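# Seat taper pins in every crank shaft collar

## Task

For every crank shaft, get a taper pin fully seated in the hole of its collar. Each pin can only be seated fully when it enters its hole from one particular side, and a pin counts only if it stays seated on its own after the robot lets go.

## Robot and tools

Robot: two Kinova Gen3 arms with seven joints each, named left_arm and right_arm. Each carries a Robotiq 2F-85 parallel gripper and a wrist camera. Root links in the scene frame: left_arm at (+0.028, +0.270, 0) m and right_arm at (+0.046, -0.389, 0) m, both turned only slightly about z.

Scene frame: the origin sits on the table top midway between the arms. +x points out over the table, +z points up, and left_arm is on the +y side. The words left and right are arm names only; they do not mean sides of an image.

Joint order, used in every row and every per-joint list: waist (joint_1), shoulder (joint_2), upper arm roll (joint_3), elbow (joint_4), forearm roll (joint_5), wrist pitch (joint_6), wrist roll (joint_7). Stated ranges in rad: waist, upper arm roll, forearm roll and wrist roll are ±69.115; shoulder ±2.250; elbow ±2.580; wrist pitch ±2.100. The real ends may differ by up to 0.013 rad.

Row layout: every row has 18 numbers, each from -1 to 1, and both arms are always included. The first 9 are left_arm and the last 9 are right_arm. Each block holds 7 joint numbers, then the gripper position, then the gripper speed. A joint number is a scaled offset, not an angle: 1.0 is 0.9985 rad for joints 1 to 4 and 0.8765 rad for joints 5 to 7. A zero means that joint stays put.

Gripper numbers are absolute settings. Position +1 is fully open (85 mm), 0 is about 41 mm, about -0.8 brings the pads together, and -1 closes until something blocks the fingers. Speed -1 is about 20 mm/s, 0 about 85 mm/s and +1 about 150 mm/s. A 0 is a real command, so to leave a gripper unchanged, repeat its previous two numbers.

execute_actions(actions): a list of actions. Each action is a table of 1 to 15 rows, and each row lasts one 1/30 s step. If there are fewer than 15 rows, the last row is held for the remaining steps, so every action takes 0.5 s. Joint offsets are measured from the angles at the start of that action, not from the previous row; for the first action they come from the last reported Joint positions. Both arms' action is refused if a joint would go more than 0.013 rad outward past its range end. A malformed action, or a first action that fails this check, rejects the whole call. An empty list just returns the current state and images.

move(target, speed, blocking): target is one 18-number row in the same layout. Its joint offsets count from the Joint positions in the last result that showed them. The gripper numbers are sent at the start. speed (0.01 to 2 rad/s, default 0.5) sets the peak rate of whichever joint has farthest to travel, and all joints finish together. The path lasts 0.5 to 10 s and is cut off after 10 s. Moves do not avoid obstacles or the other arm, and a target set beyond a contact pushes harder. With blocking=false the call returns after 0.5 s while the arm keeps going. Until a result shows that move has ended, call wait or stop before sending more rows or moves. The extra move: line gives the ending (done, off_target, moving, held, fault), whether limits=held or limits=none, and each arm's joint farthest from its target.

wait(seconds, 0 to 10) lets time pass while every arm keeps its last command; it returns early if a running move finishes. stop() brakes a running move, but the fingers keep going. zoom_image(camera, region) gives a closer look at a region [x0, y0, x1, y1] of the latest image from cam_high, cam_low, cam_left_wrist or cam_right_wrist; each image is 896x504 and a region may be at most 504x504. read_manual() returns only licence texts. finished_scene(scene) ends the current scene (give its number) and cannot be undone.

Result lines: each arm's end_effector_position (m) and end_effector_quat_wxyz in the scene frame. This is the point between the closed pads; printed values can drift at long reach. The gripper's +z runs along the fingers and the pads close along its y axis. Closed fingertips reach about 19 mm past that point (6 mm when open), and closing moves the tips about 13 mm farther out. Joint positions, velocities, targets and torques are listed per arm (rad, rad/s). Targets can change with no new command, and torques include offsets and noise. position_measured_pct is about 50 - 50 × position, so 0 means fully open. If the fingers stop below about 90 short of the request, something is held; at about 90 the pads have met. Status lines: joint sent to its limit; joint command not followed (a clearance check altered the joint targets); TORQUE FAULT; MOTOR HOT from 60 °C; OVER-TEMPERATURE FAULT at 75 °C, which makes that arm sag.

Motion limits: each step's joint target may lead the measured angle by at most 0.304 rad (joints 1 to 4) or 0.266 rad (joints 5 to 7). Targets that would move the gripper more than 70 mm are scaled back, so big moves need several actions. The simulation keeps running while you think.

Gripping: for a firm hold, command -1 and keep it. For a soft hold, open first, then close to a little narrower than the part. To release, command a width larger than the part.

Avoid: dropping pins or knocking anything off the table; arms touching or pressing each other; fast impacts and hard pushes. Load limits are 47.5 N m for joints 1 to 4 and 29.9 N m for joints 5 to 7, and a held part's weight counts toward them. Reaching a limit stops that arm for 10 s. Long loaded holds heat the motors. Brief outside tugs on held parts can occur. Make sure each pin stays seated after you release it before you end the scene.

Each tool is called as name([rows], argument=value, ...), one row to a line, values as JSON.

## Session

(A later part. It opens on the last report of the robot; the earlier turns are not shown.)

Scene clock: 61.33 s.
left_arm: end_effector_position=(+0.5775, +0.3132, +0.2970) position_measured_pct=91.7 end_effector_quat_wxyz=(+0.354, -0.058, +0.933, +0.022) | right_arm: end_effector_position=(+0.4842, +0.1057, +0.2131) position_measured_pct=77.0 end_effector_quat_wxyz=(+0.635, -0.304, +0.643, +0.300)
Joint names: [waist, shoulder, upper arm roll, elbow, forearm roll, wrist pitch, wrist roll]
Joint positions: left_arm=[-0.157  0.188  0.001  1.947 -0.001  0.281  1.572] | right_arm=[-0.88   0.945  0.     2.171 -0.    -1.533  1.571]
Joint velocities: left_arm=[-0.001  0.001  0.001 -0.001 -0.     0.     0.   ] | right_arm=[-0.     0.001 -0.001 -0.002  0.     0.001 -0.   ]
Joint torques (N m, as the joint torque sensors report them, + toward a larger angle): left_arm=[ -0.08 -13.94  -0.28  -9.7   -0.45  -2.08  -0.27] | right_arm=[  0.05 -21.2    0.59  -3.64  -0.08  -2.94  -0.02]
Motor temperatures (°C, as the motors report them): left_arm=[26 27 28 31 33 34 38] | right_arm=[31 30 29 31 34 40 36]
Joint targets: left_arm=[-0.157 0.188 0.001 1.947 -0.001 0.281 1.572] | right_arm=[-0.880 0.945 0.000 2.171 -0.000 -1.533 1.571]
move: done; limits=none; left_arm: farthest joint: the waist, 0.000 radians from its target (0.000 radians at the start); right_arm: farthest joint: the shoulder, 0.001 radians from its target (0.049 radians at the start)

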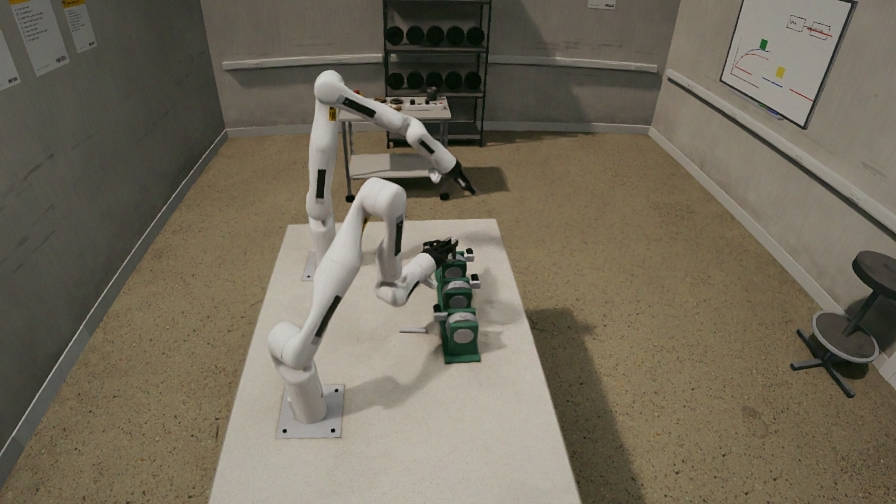

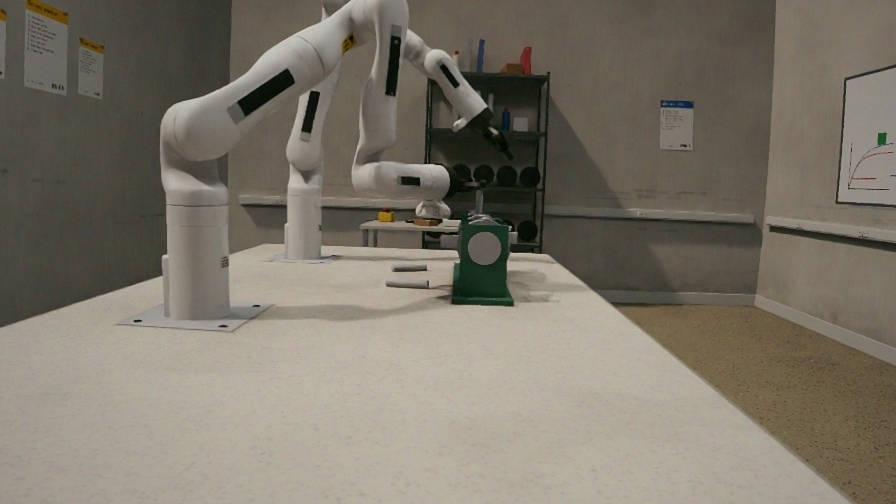

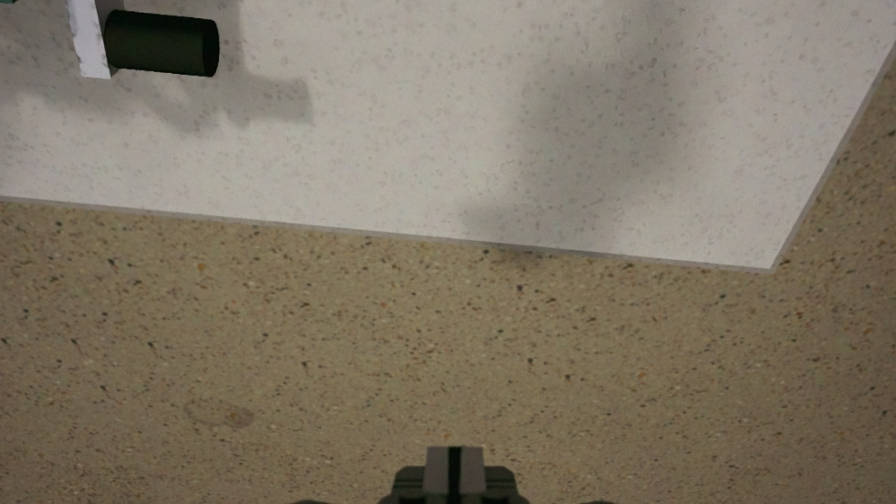

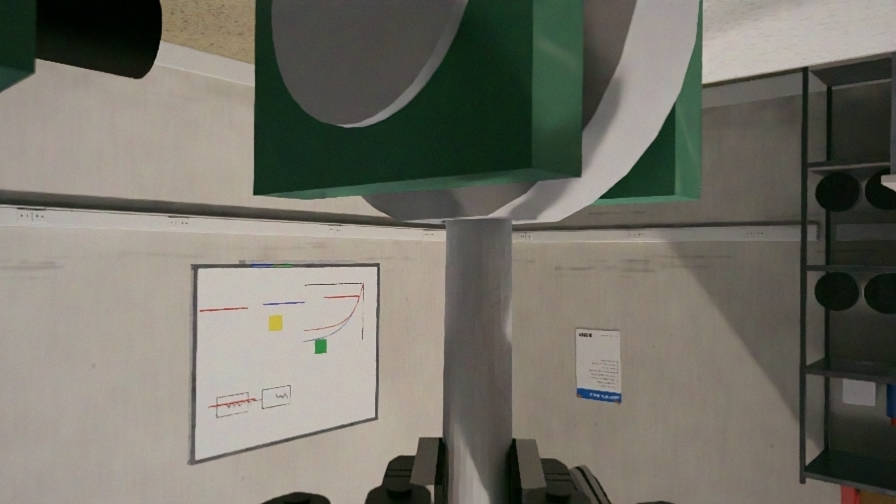

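move(target=[0,0.1,0,-0.25,0,0.6,0,-1,0,0.001,0.073,0,-0.019,0,-0.062,0,-1,0], speed=0.5)

move(target=[0,0,0,0,0,0.2,0,-1,0,0,0,0,0,0,0,0,-0.3,-0.6])

Scene clock: 63.03 s.
left_arm: end_effector_position=(+0.5407, +0.3088, +0.2692) position_measured_pct=91.7 end_effector_quat_wxyz=(+0.174, -0.061, +0.983, +0.011) | right_arm: end_effector_position=(+0.4847, +0.1055, +0.1879) position_measured_pct=77.0 end_effector_quat_wxyz=(+0.636, -0.303, +0.643, +0.300)
Joint names: [waist, shoulder, upper arm roll, elbow, forearm roll, wrist pitch, wrist roll]
Joint positions: left_arm=[-0.157  0.288  0.001  1.698 -0.001  0.807  1.572] | right_arm=[-0.879  1.018 -0.     2.151 -0.    -1.587  1.571]
Joint velocities: left_arm=[-0.001  0.003  0.002 -0.001 -0.     0.     0.   ] | right_arm=[-0.    -0.001 -0.    -0.001  0.     0.    -0.   ]
Joint torques (N m, as the joint torque sensors report them, + toward a larger angle): left_arm=[  0.29 -15.13   0.1   -9.51  -0.33  -1.04  -0.19] | right_arm=[  0.07 -21.77   0.47  -3.06   0.03  -3.19   0.05]
Motor temperatures (°C, as the motors report them): left_arm=[26 27 28 31 33 34 38] | right_arm=[31 30 29 31 34 40 36]
Joint targets: left_arm=[-0.157 0.288 0.001 1.697 -0.001 0.807 1.572] | right_arm=[-0.879 1.018 0.000 2.152 -0.000 -1.587 1.571]
move: done; limits=none; left_arm: farthest joint: the waist, 0.000 radians from its target (0.000 radians at the start); right_arm: farthest joint: the elbow, 0.001 radians from its target (0.019 radians at the start)

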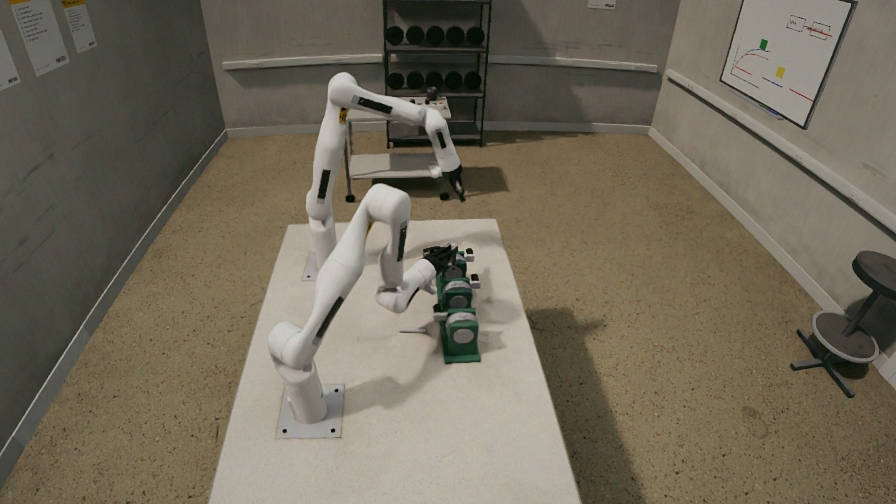

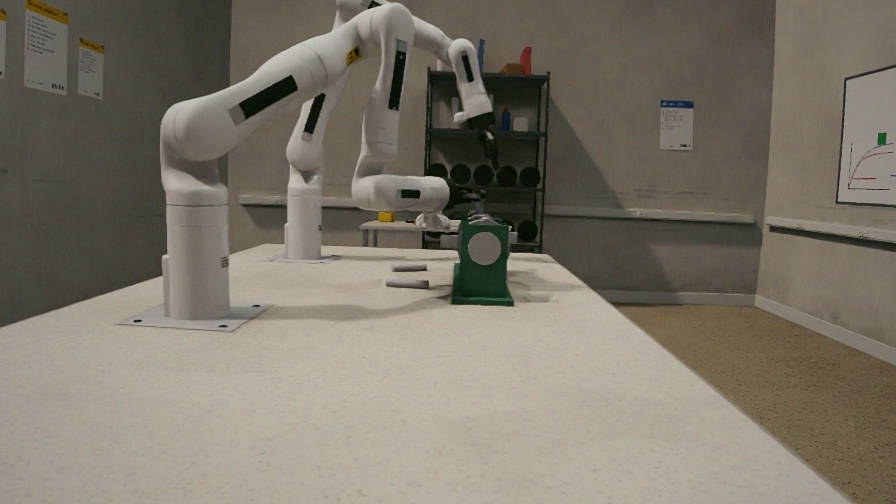

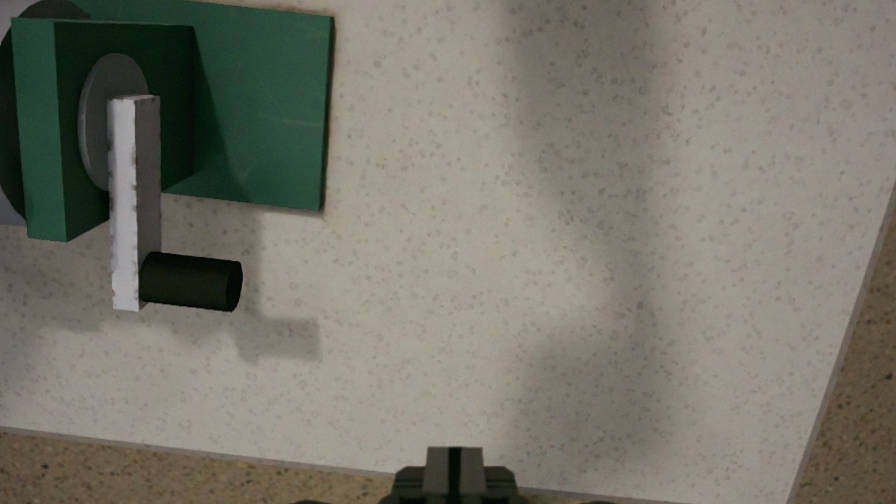

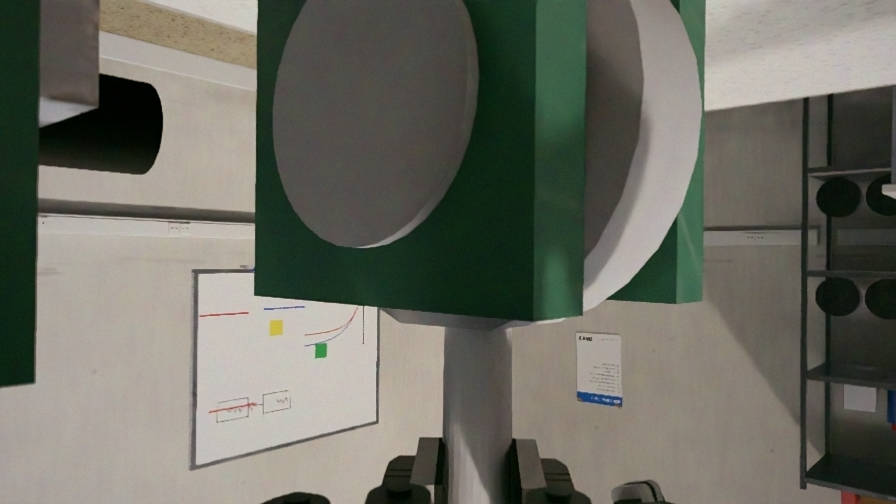

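Scene clock: 63.80 s.
left_arm: end_effector_position=(+0.4884, +0.3024, +0.2550) position_measured_pct=91.7 end_effector_quat_wxyz=(+0.087, -0.061, +0.994, +0.006) | right_arm: end_effector_position=(+0.4847, +0.1055, +0.1879) position_measured_pct=65.1 end_effector_quat_wxyz=(+0.636, -0.303, +0.643, +0.300)
Joint names: [waist, shoulder, upper arm roll, elbow, forearm roll, wrist pitch, wrist roll]
Joint positions: left_arm=[-0.157  0.288  0.001  1.698 -0.001  0.982  1.572] | right_arm=[-0.879  1.018 -0.     2.151 -0.    -1.587  1.571]
Joint velocities: left_arm=[-0. -0. -0. -0.  0. -0.  0.] | right_arm=[-0.     0.001 -0.002  0.002  0.    -0.001 -0.   ]
Joint torques (N m, as the joint torque sensors report them, + toward a larger angle): left_arm=[ -0.13 -15.17  -0.24  -9.37  -0.07  -0.64  -0.17] | right_arm=[  0.05 -20.54   0.81  -2.6    0.01  -2.86   0.05]
Motor temperatures (°C, as the motors report them): left_arm=[26 27 28 31 33 34 38] | right_arm=[31 30 29 31 34 40 36]
Joint targets: left_arm=[-0.157 0.288 0.001 1.698 -0.001 0.982 1.572] | right_arm=[-0.879 1.018 -0.000 2.151 -0.000 -1.587 1.571]
move: done; limits=none; left_arm: farthest joint: the waist, 0.000 radians from its target (0.000 radians at the start); right_arm: farthest joint: the waist, 0.000 radians from its target (0.000 radians at the start)

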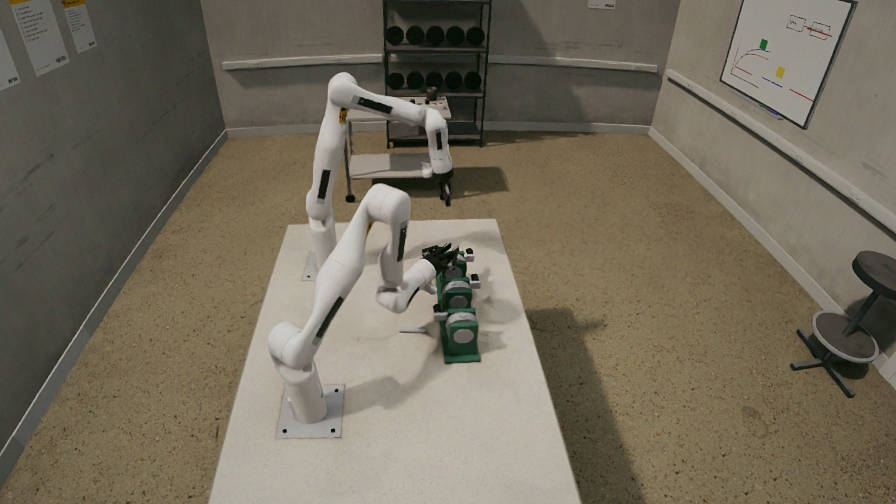

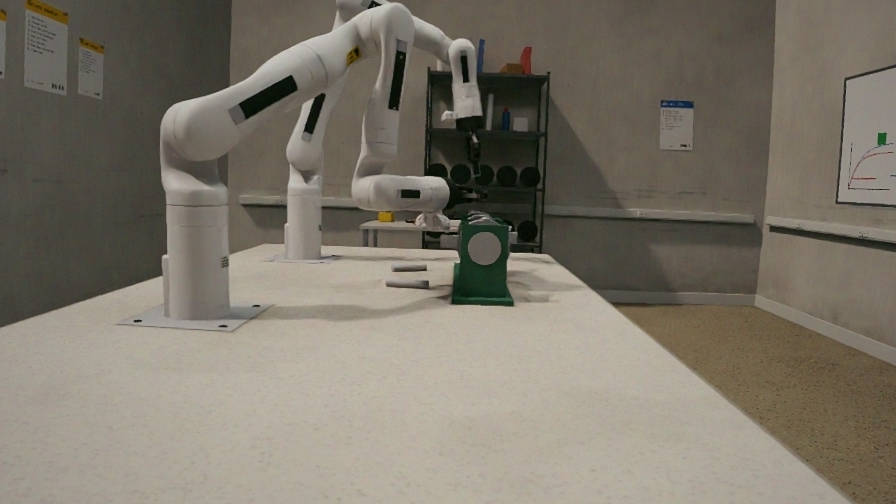

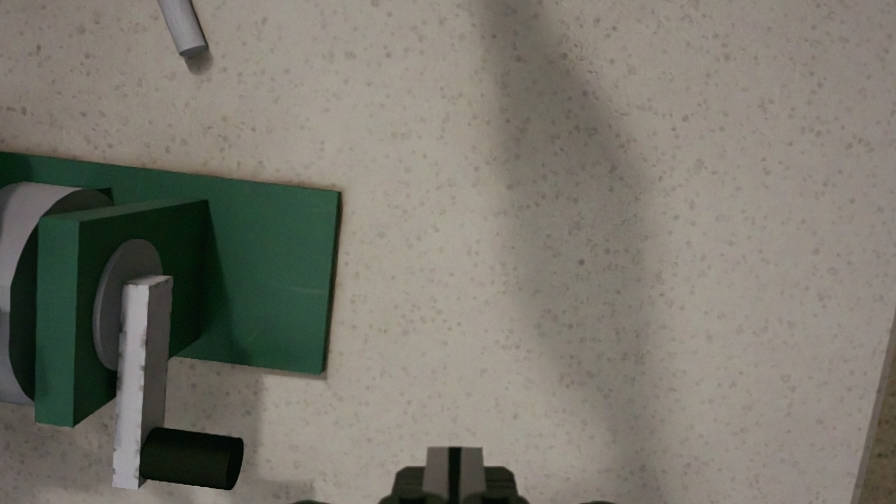

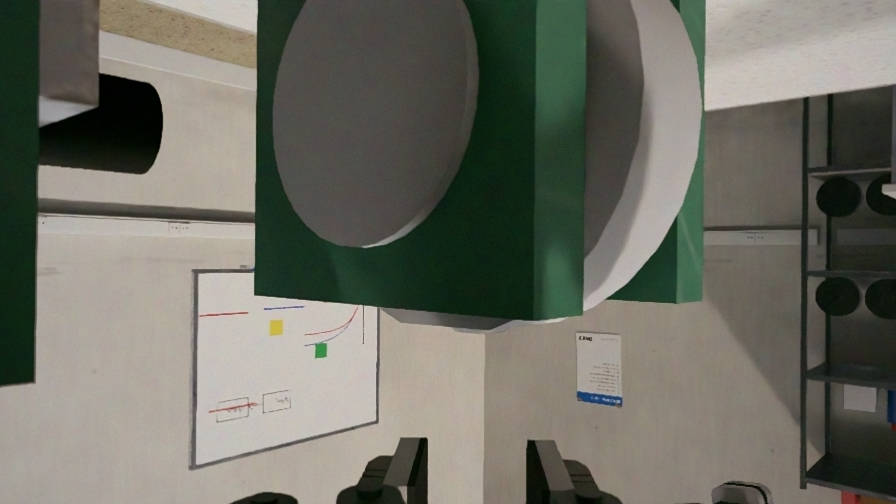

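move(target=[0,0,0,0,0,0.1,0,-1,0,0,-0.25,0,0.03,0,0.25,0,-1,0], speed=0.8)

move(target=[0.395,0.244,0,-0.158,0,0,0,-1,0,0.39,-0.47,0,-0.23,0,0.99,0,-1,0], speed=1.0)

Scene clock: 65.10 s.
left_arm: end_effector_position=(+0.4616, +0.2991, +0.2515) position_measured_pct=91.7 end_effector_quat_wxyz=(+0.043, -0.062, +0.997, +0.003) | right_arm: end_effector_position=(+0.4866, +0.1078, +0.2752) position_measured_pct=91.7 end_effector_quat_wxyz=(+0.636, -0.303, +0.643, +0.300)
Joint names: [waist, shoulder, upper arm roll, elbow, forearm roll, wrist pitch, wrist roll]
Joint positions: left_arm=[-0.157  0.288  0.001  1.698 -0.001  1.07   1.572] | right_arm=[-0.879  0.769 -0.     2.181 -0.    -1.368  1.571]
Joint velocities: left_arm=[-0.     0.     0.001 -0.    -0.    -0.001  0.001] | right_arm=[ 0.    -0.003  0.002  0.001 -0.    -0.    -0.   ]
Joint torques (N m, as the joint torque sensors report them, + toward a larger angle): left_arm=[ -0.15 -14.61  -0.13  -9.03   0.16  -0.06  -0.39] | right_arm=[ -0.63 -19.65   0.31  -4.44  -0.06  -2.63   0.05]
Motor temperatures (°C, as the motors report them): left_arm=[26 27 28 31 33 34 38] | right_arm=[31 30 29 31 34 40 36]
Joint targets: left_arm=[-0.157 0.288 0.001 1.698 -0.001 1.070 1.572] | right_arm=[-0.879 0.768 -0.000 2.181 -0.000 -1.368 1.571]
move: done; limits=none; left_arm: farthest joint: the waist, 0.000 radians from its target (0.000 radians at the start); right_arm: farthest joint: the waist, 0.000 radians from its target (0.000 radians at the start)

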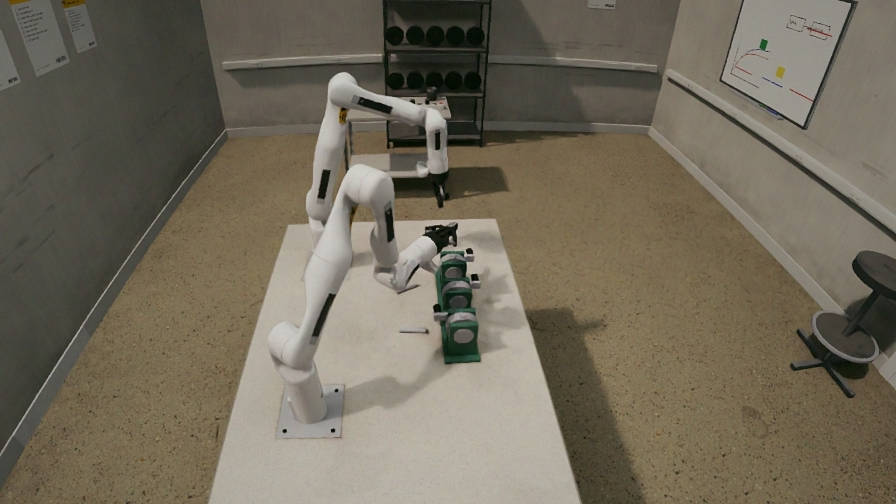

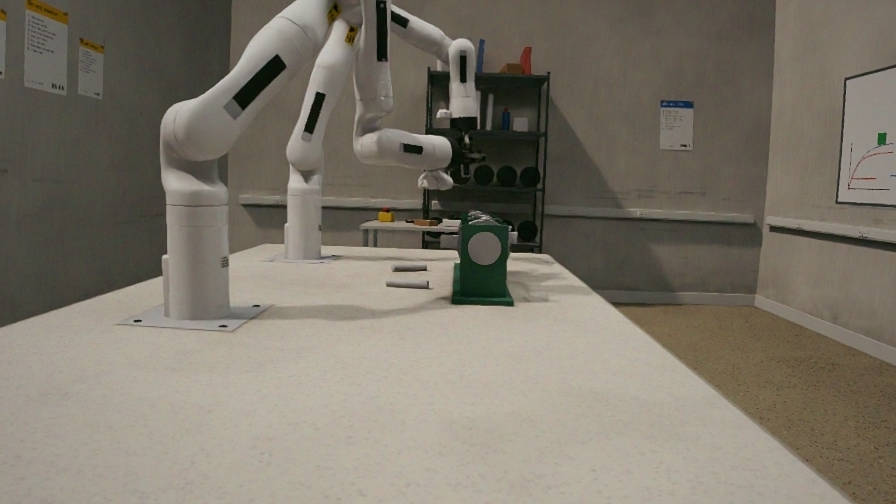

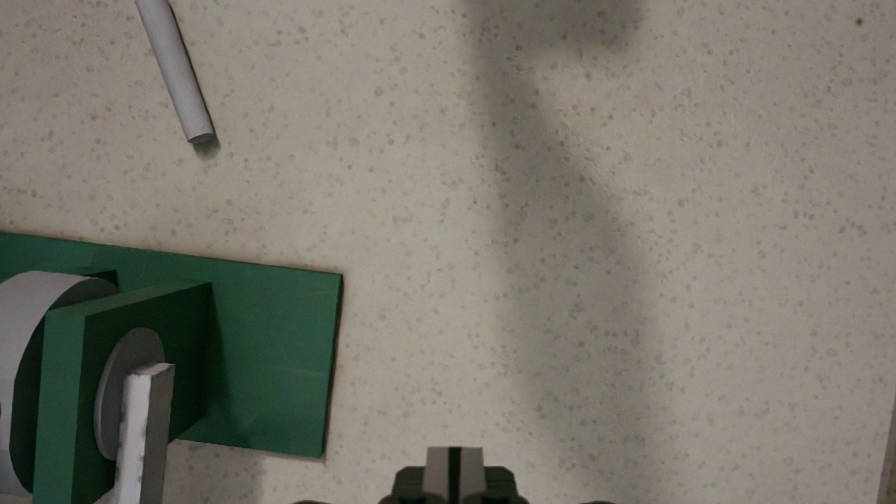

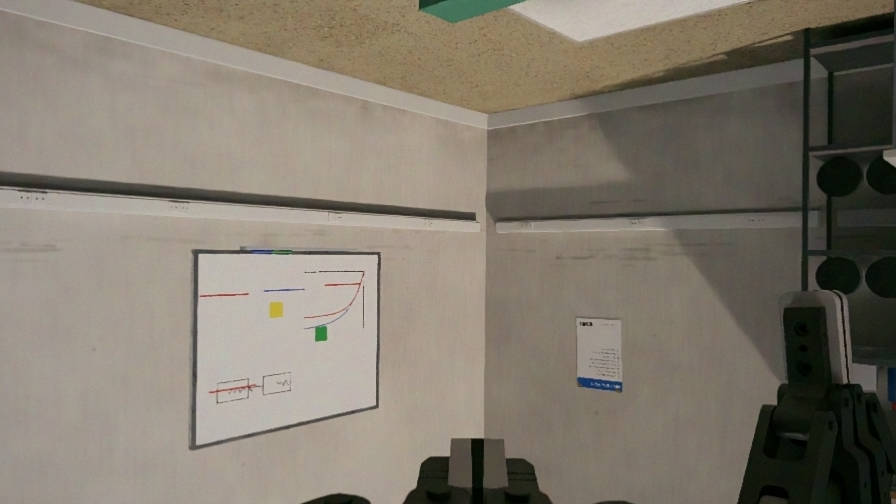

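Scene clock: 66.60 s.
left_arm: end_effector_position=(+0.4926, +0.1155, +0.1855) position_measured_pct=91.7 end_effector_quat_wxyz=(+0.000, +0.135, +0.991, +0.000) | right_arm: end_effector_position=(+0.6518, -0.0914, +0.4333) position_measured_pct=91.7 end_effector_quat_wxyz=(+0.621, -0.187, +0.745, +0.156)
Joint names: [waist, shoulder, upper arm roll, elbow, forearm roll, wrist pitch, wrist roll]
Joint positions: left_arm=[ 0.237  0.531  0.001  1.54  -0.001  1.07   1.572] | right_arm=[-0.49   0.3    0.     1.952 -0.    -0.5    1.571]
Joint velocities: left_arm=[ 0.001  0.001 -0.001 -0.    -0.     0.003  0.   ] | right_arm=[ 0.002 -0.003 -0.    -0.002  0.     0.    -0.   ]
Joint torques (N m, as the joint torque sensors report them, + toward a larger angle): left_arm=[  0.04 -18.54  -0.05  -7.96  -0.22  -0.31  -0.32] | right_arm=[ -0.52 -16.09   0.42  -9.25   0.22  -2.68  -0.22]
Motor temperatures (°C, as the motors report them): left_arm=[26 27 28 31 33 34 38] | right_arm=[31 30 29 31 34 40 36]
Joint targets: left_arm=[0.238 0.531 0.001 1.540 -0.001 1.070 1.572] | right_arm=[-0.489 0.299 -0.000 1.952 -0.000 -0.500 1.571]
move: done; limits=none; left_arm: farthest joint: the waist, 0.000 radians from its target (0.394 radians at the start); right_arm: farthest joint: the waist, 0.000 radians from its target (0.389 radians at the start)

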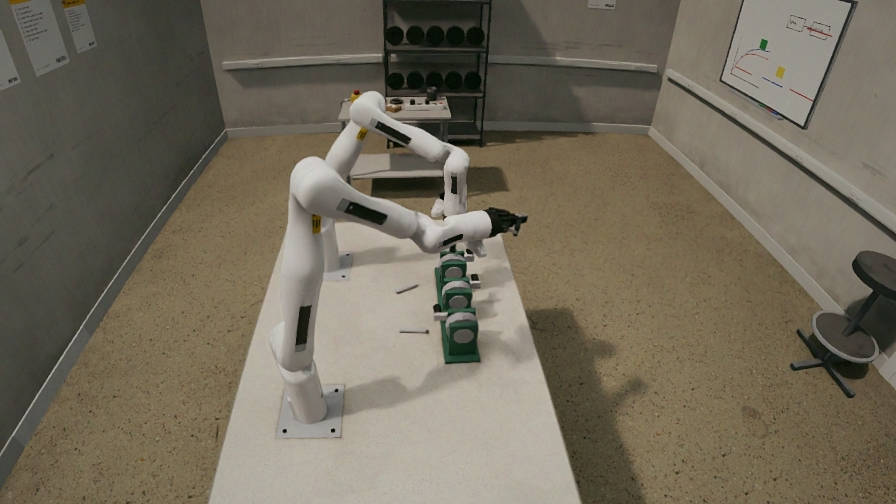

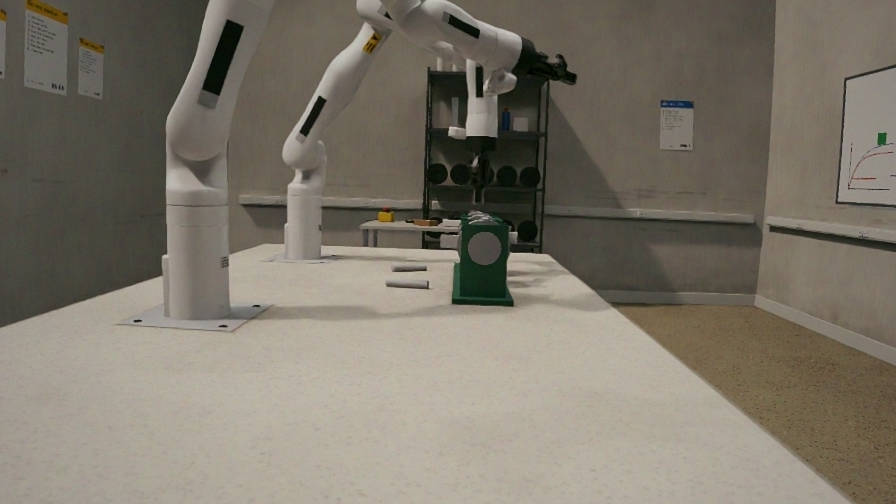

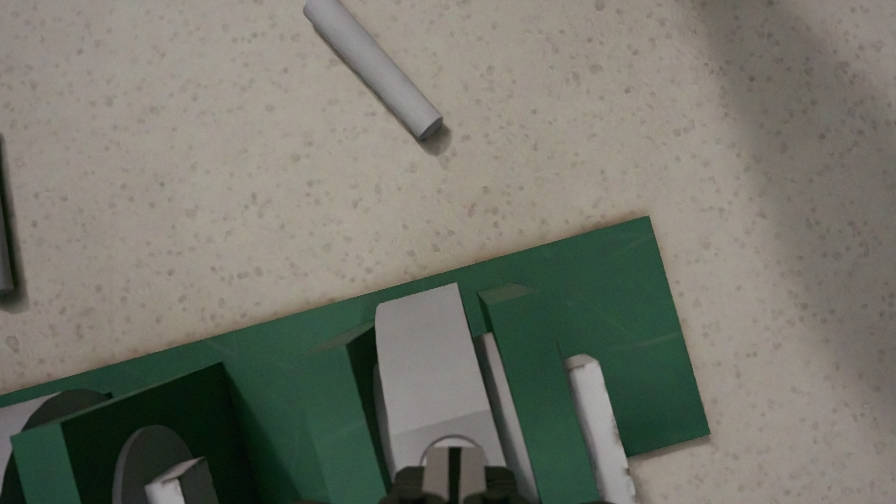

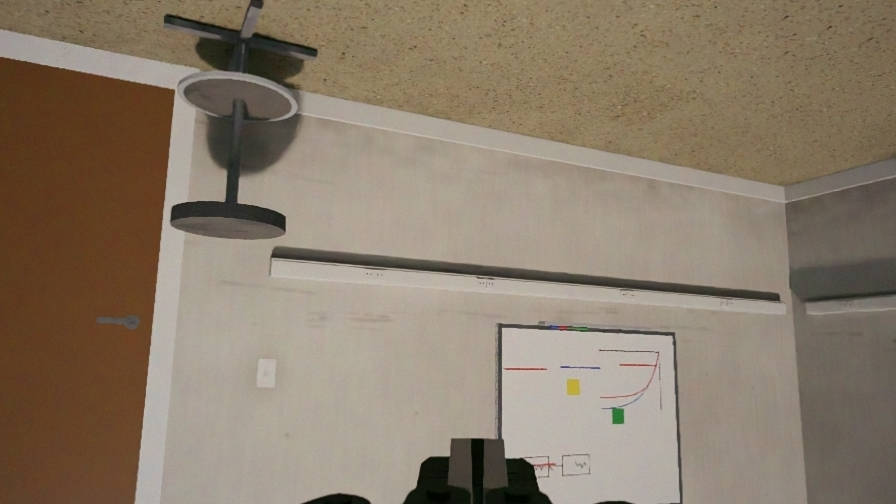

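execute_actions(actions=[])

Scene clock: 67.43 s.
left_arm: end_effector_position=(+0.4926, +0.1154, +0.1854) position_measured_pct=91.7 end_effector_quat_wxyz=(+0.000, +0.135, +0.991, +0.000) | right_arm: end_effector_position=(+0.6518, -0.0916, +0.4334) position_measured_pct=91.7 end_effector_quat_wxyz=(+0.621, -0.187, +0.745, +0.156)
Joint names: [waist, shoulder, upper arm roll, elbow, forearm roll, wrist pitch, wrist roll]
Joint positions: left_arm=[ 0.238  0.531  0.001  1.54  -0.001  1.07   1.572] | right_arm=[-0.489  0.299 -0.     1.952 -0.    -0.5    1.571]
Joint velocities: left_arm=[-0.001  0.     0.001 -0.    -0.    -0.001 -0.   ] | right_arm=[-0.     0.     0.     0.001 -0.    -0.001 -0.   ]
Joint torques (N m, as the joint torque sensors report them, + toward a larger angle): left_arm=[  0.09 -18.7    0.16  -8.42   0.31  -0.28  -0.38] | right_arm=[ -0.13 -16.36   0.58  -9.13   0.27  -2.5   -0.02]
Motor temperatures (°C, as the motors report them): left_arm=[26 27 28 31 33 34 38] | right_arm=[31 30 29 31 34 40 36]
Joint targets: left_arm=[0.238 0.531 0.001 1.540 -0.001 1.070 1.572] | right_arm=[-0.489 0.299 -0.000 1.952 -0.000 -0.500 1.571]

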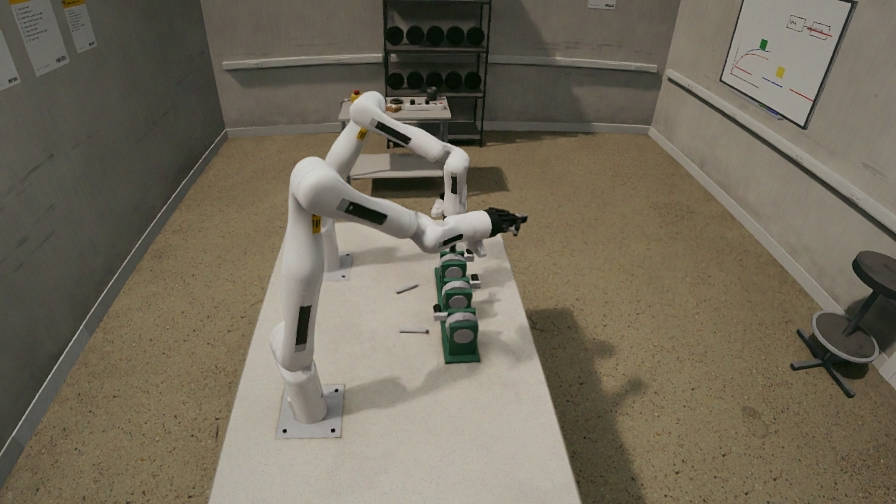

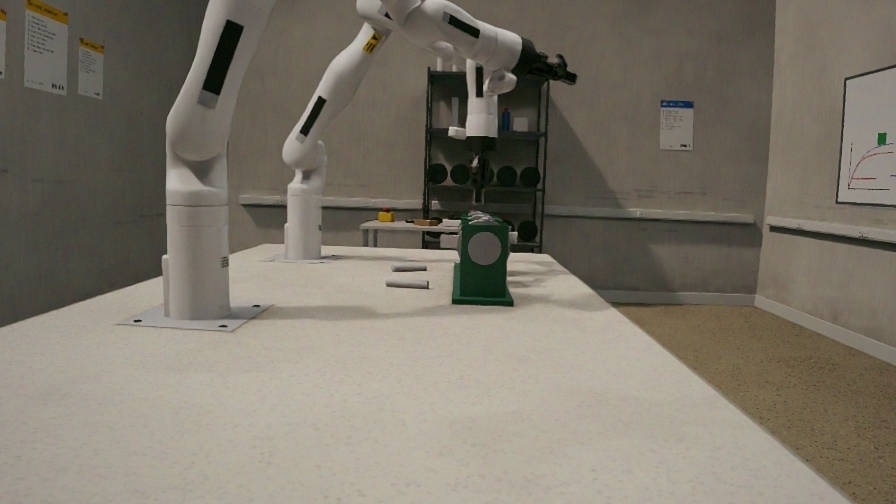

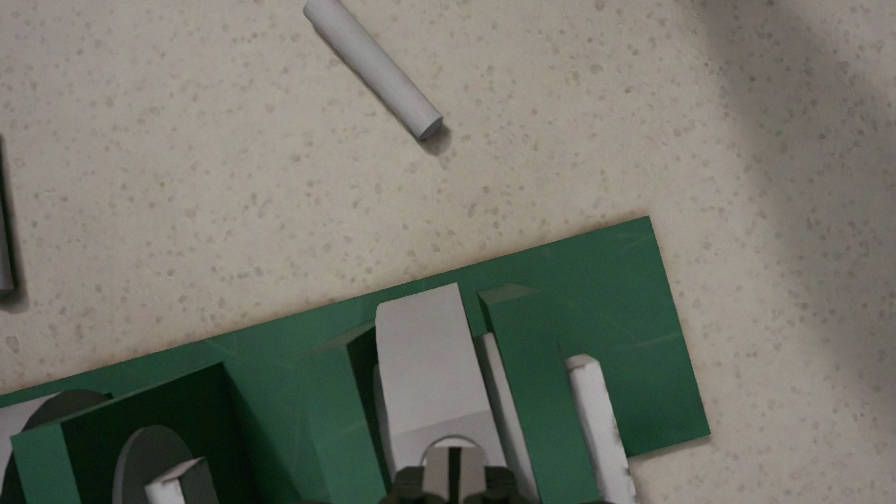

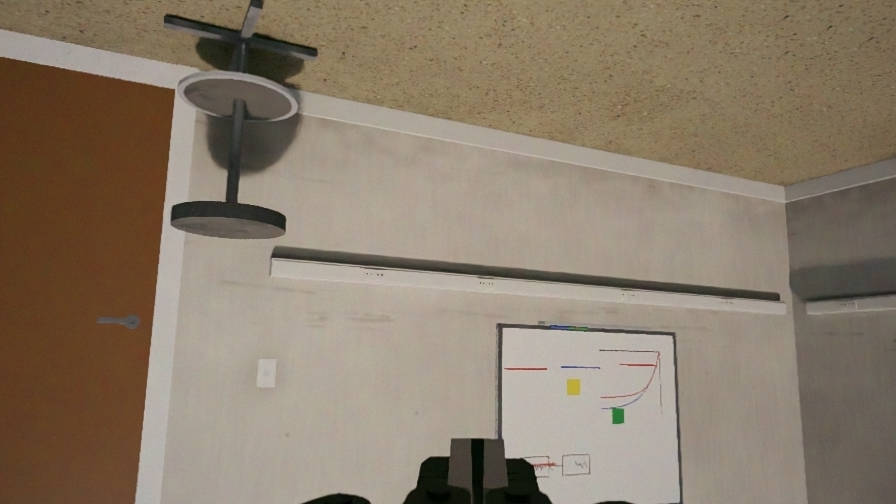

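move(target=[0,0.016,0,0.022,0,-0.043,0,-1,0,0,0.05,0,-0.3,0,1,0,-1,0], speed=0.9)

move(target=[0,0.012,0,0.017,0,-0.033,0,-1,0,0,0.197,0,-0.136,0,0.803,0,-1,0], speed=0.6)

Scene clock: 69.37 s.
left_arm: end_effector_position=(+0.4923, +0.1154, +0.1716) position_measured_pct=91.7 end_effector_quat_wxyz=(+0.000, +0.135, +0.991, +0.000) | right_arm: end_effector_position=(+0.6256, -0.1056, +0.3242) position_measured_pct=91.7 end_effector_quat_wxyz=(+0.362, -0.226, +0.900, +0.091)
Joint names: [waist, shoulder, upper arm roll, elbow, forearm roll, wrist pitch, wrist roll]
Joint positions: left_arm=[ 0.238  0.547  0.001  1.562 -0.001  1.032  1.572] | right_arm=[-0.489  0.349 -0.     1.652 -0.     0.376  1.571]
Joint velocities: left_arm=[ 0.    -0.    -0.001  0.     0.     0.001 -0.   ] | right_arm=[ 0.     0.001  0.     0.001 -0.     0.001 -0.   ]
Joint torques (N m, as the joint torque sensors report them, + toward a larger angle): left_arm=[ -0.12 -18.95   0.24  -7.82  -0.22  -0.28  -0.21] | right_arm=[ -0.17 -17.9    0.1   -9.52   0.06  -1.87  -0.12]
Motor temperatures (°C, as the motors report them): left_arm=[26 27 28 31 33 34 38] | right_arm=[31 30 29 31 34 40 36]
Joint targets: left_arm=[0.238 0.547 0.001 1.562 -0.001 1.032 1.572] | right_arm=[-0.489 0.349 -0.000 1.652 -0.000 0.376 1.571]
move: done; limits=none; left_arm: farthest joint: the waist, 0.000 radians from its target (0.000 radians at the start); right_arm: farthest joint: the waist, 0.000 radians from its target (0.000 radians at the start)

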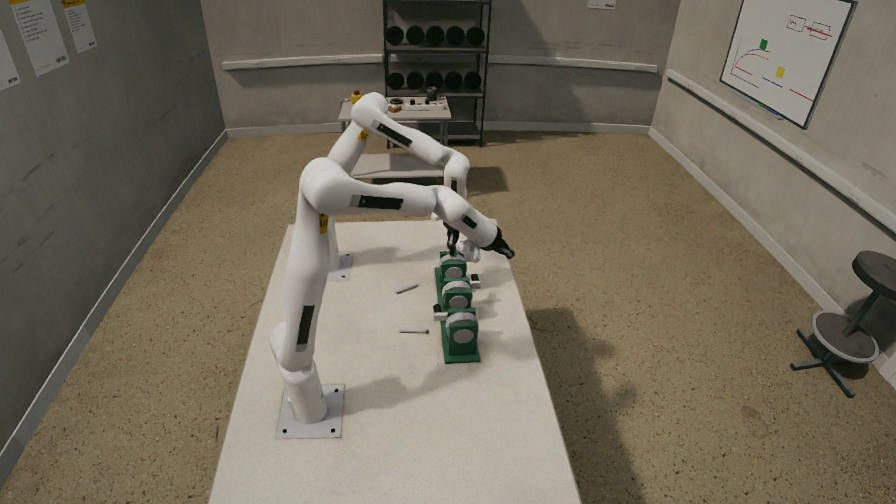

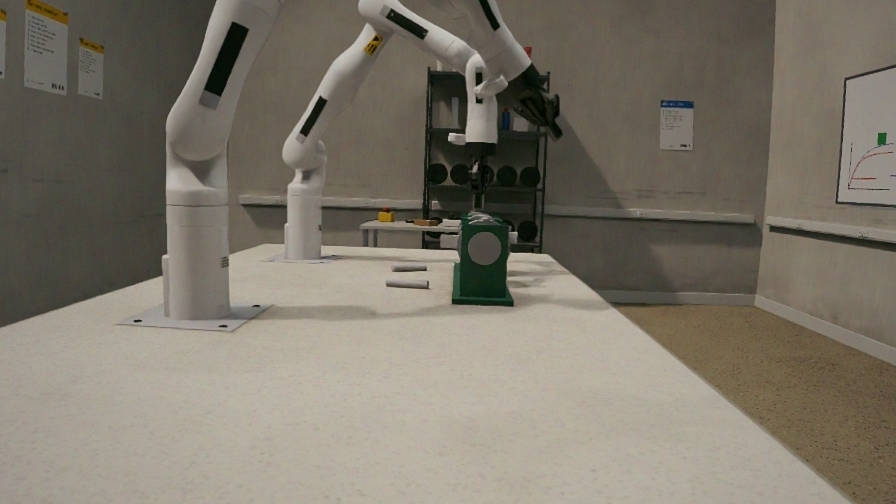

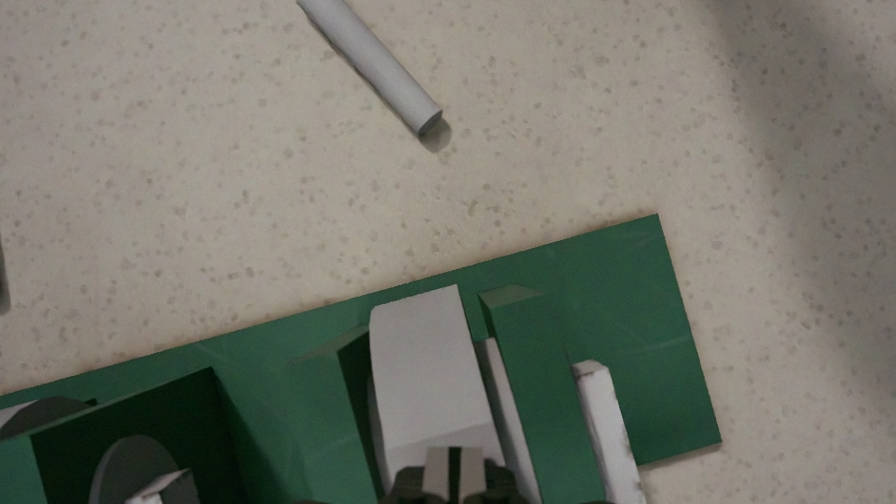

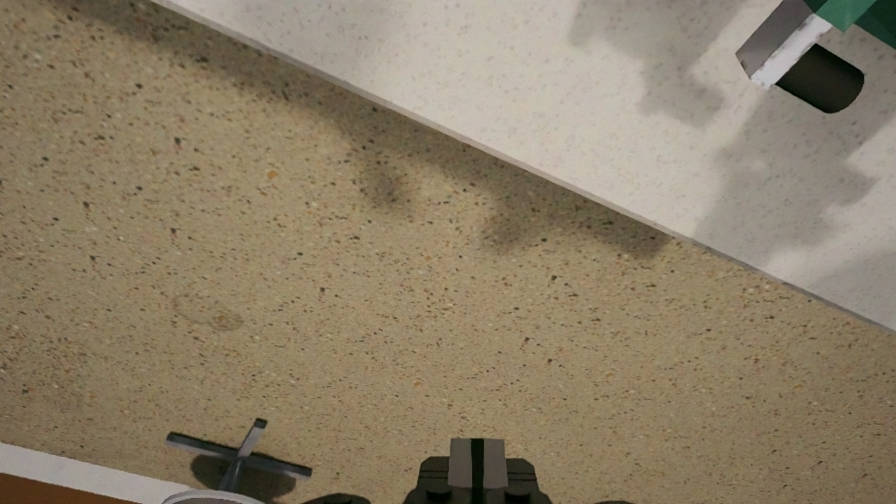

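Scene clock: 70.93 s.
left_arm: end_effector_position=(+0.4962, +0.1155, +0.1692) position_measured_pct=91.7 end_effector_quat_wxyz=(+0.009, +0.134, +0.991, -0.000) | right_arm: end_effector_position=(+0.4937, -0.1763, +0.1849) position_measured_pct=91.7 end_effector_quat_wxyz=(-0.000, -0.244, +0.970, +0.000)
Joint names: [waist, shoulder, upper arm roll, elbow, forearm roll, wrist pitch, wrist roll]
Joint positions: left_arm=[ 0.237  0.547  0.     1.572 -0.002  1.004  1.572] | right_arm=[-0.489  0.546 -0.     1.517 -0.     1.08   1.571]
Joint velocities: left_arm=[ 0.    -0.     0.001  0.    -0.    -0.001 -0.   ] | right_arm=[ 0.     0.002 -0.001 -0.    -0.     0.     0.   ]
Joint torques (N m, as the joint torque sensors report them, + toward a larger angle): left_arm=[ 0.5  -7.51  0.41 -2.91  0.03 -0.49 -0.2 ] | right_arm=[  0.08 -19.12   0.24  -7.98   0.47   0.15   0.3 ]
Motor temperatures (°C, as the motors report them): left_arm=[26 27 28 31 33 34 38] | right_arm=[31 30 29 31 34 40 36]
Joint targets: left_arm=[0.238 0.559 0.001 1.579 -0.001 1.003 1.572] | right_arm=[-0.489 0.546 -0.000 1.516 -0.000 1.080 1.571]
move: off_target (left_arm); limits=none; left_arm: farthest joint: the shoulder, 0.012 radians from its target (0.012 radians at the start); right_arm: farthest joint: the waist, 0.000 radians from its target (0.000 radians at the start)

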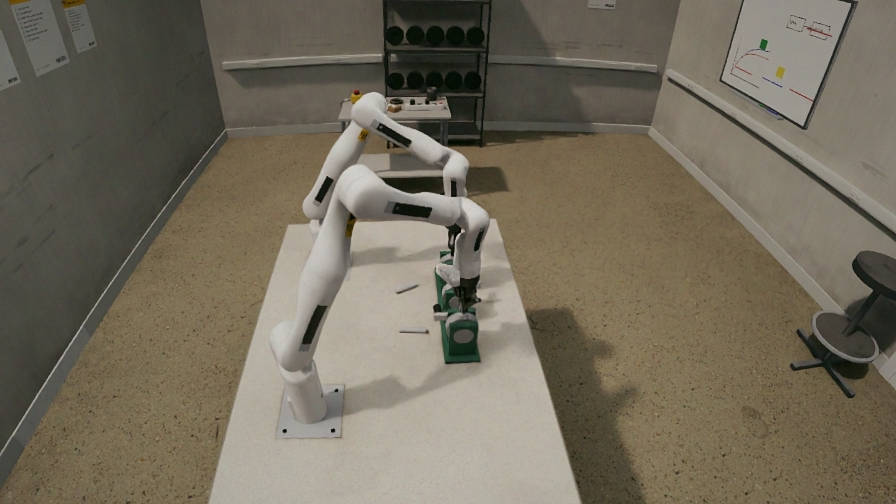

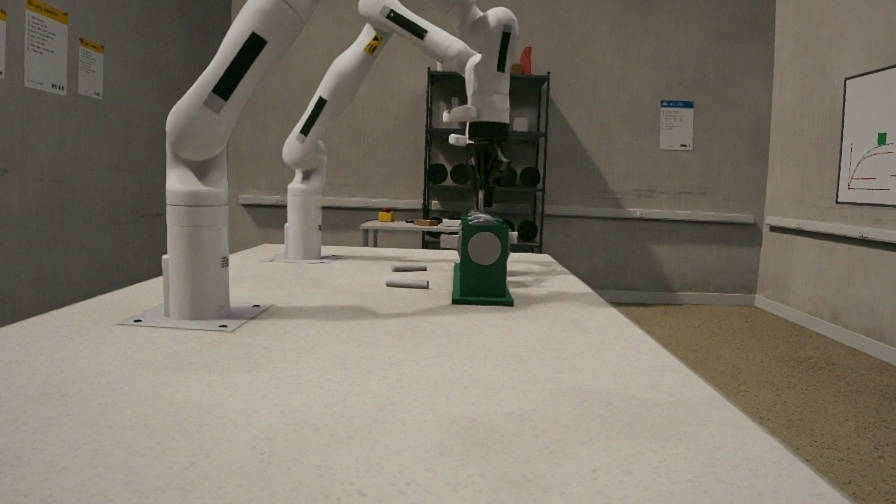

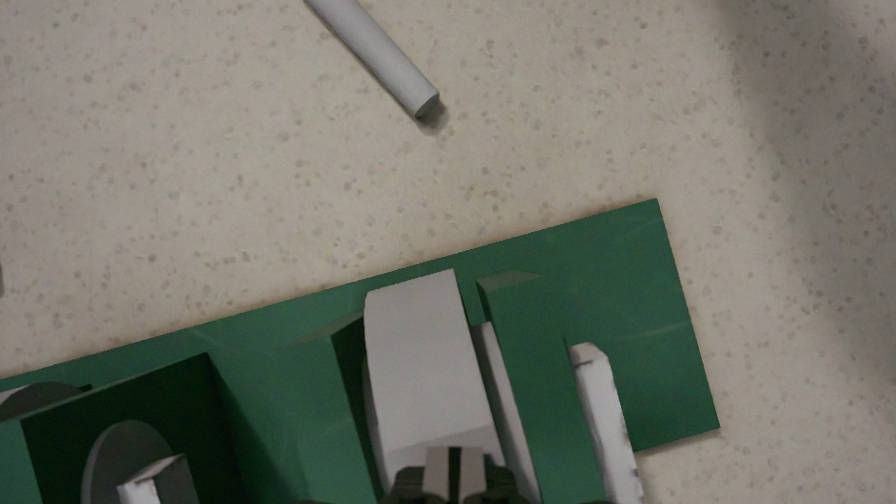

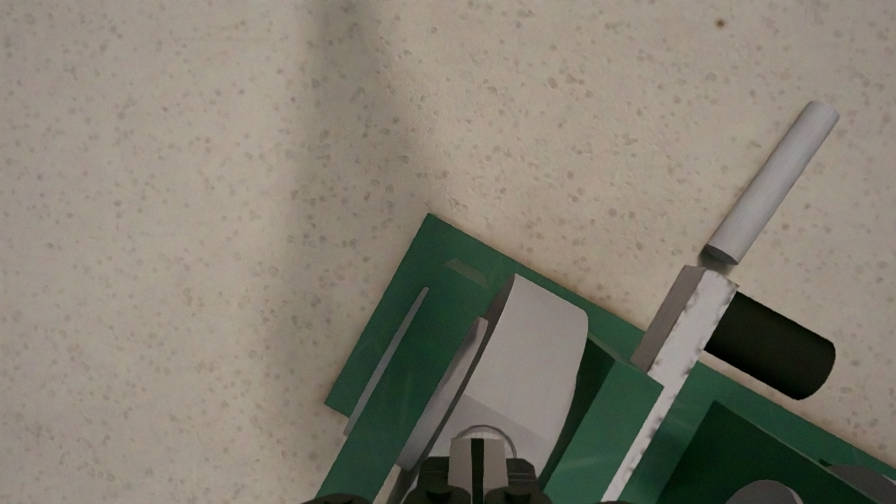

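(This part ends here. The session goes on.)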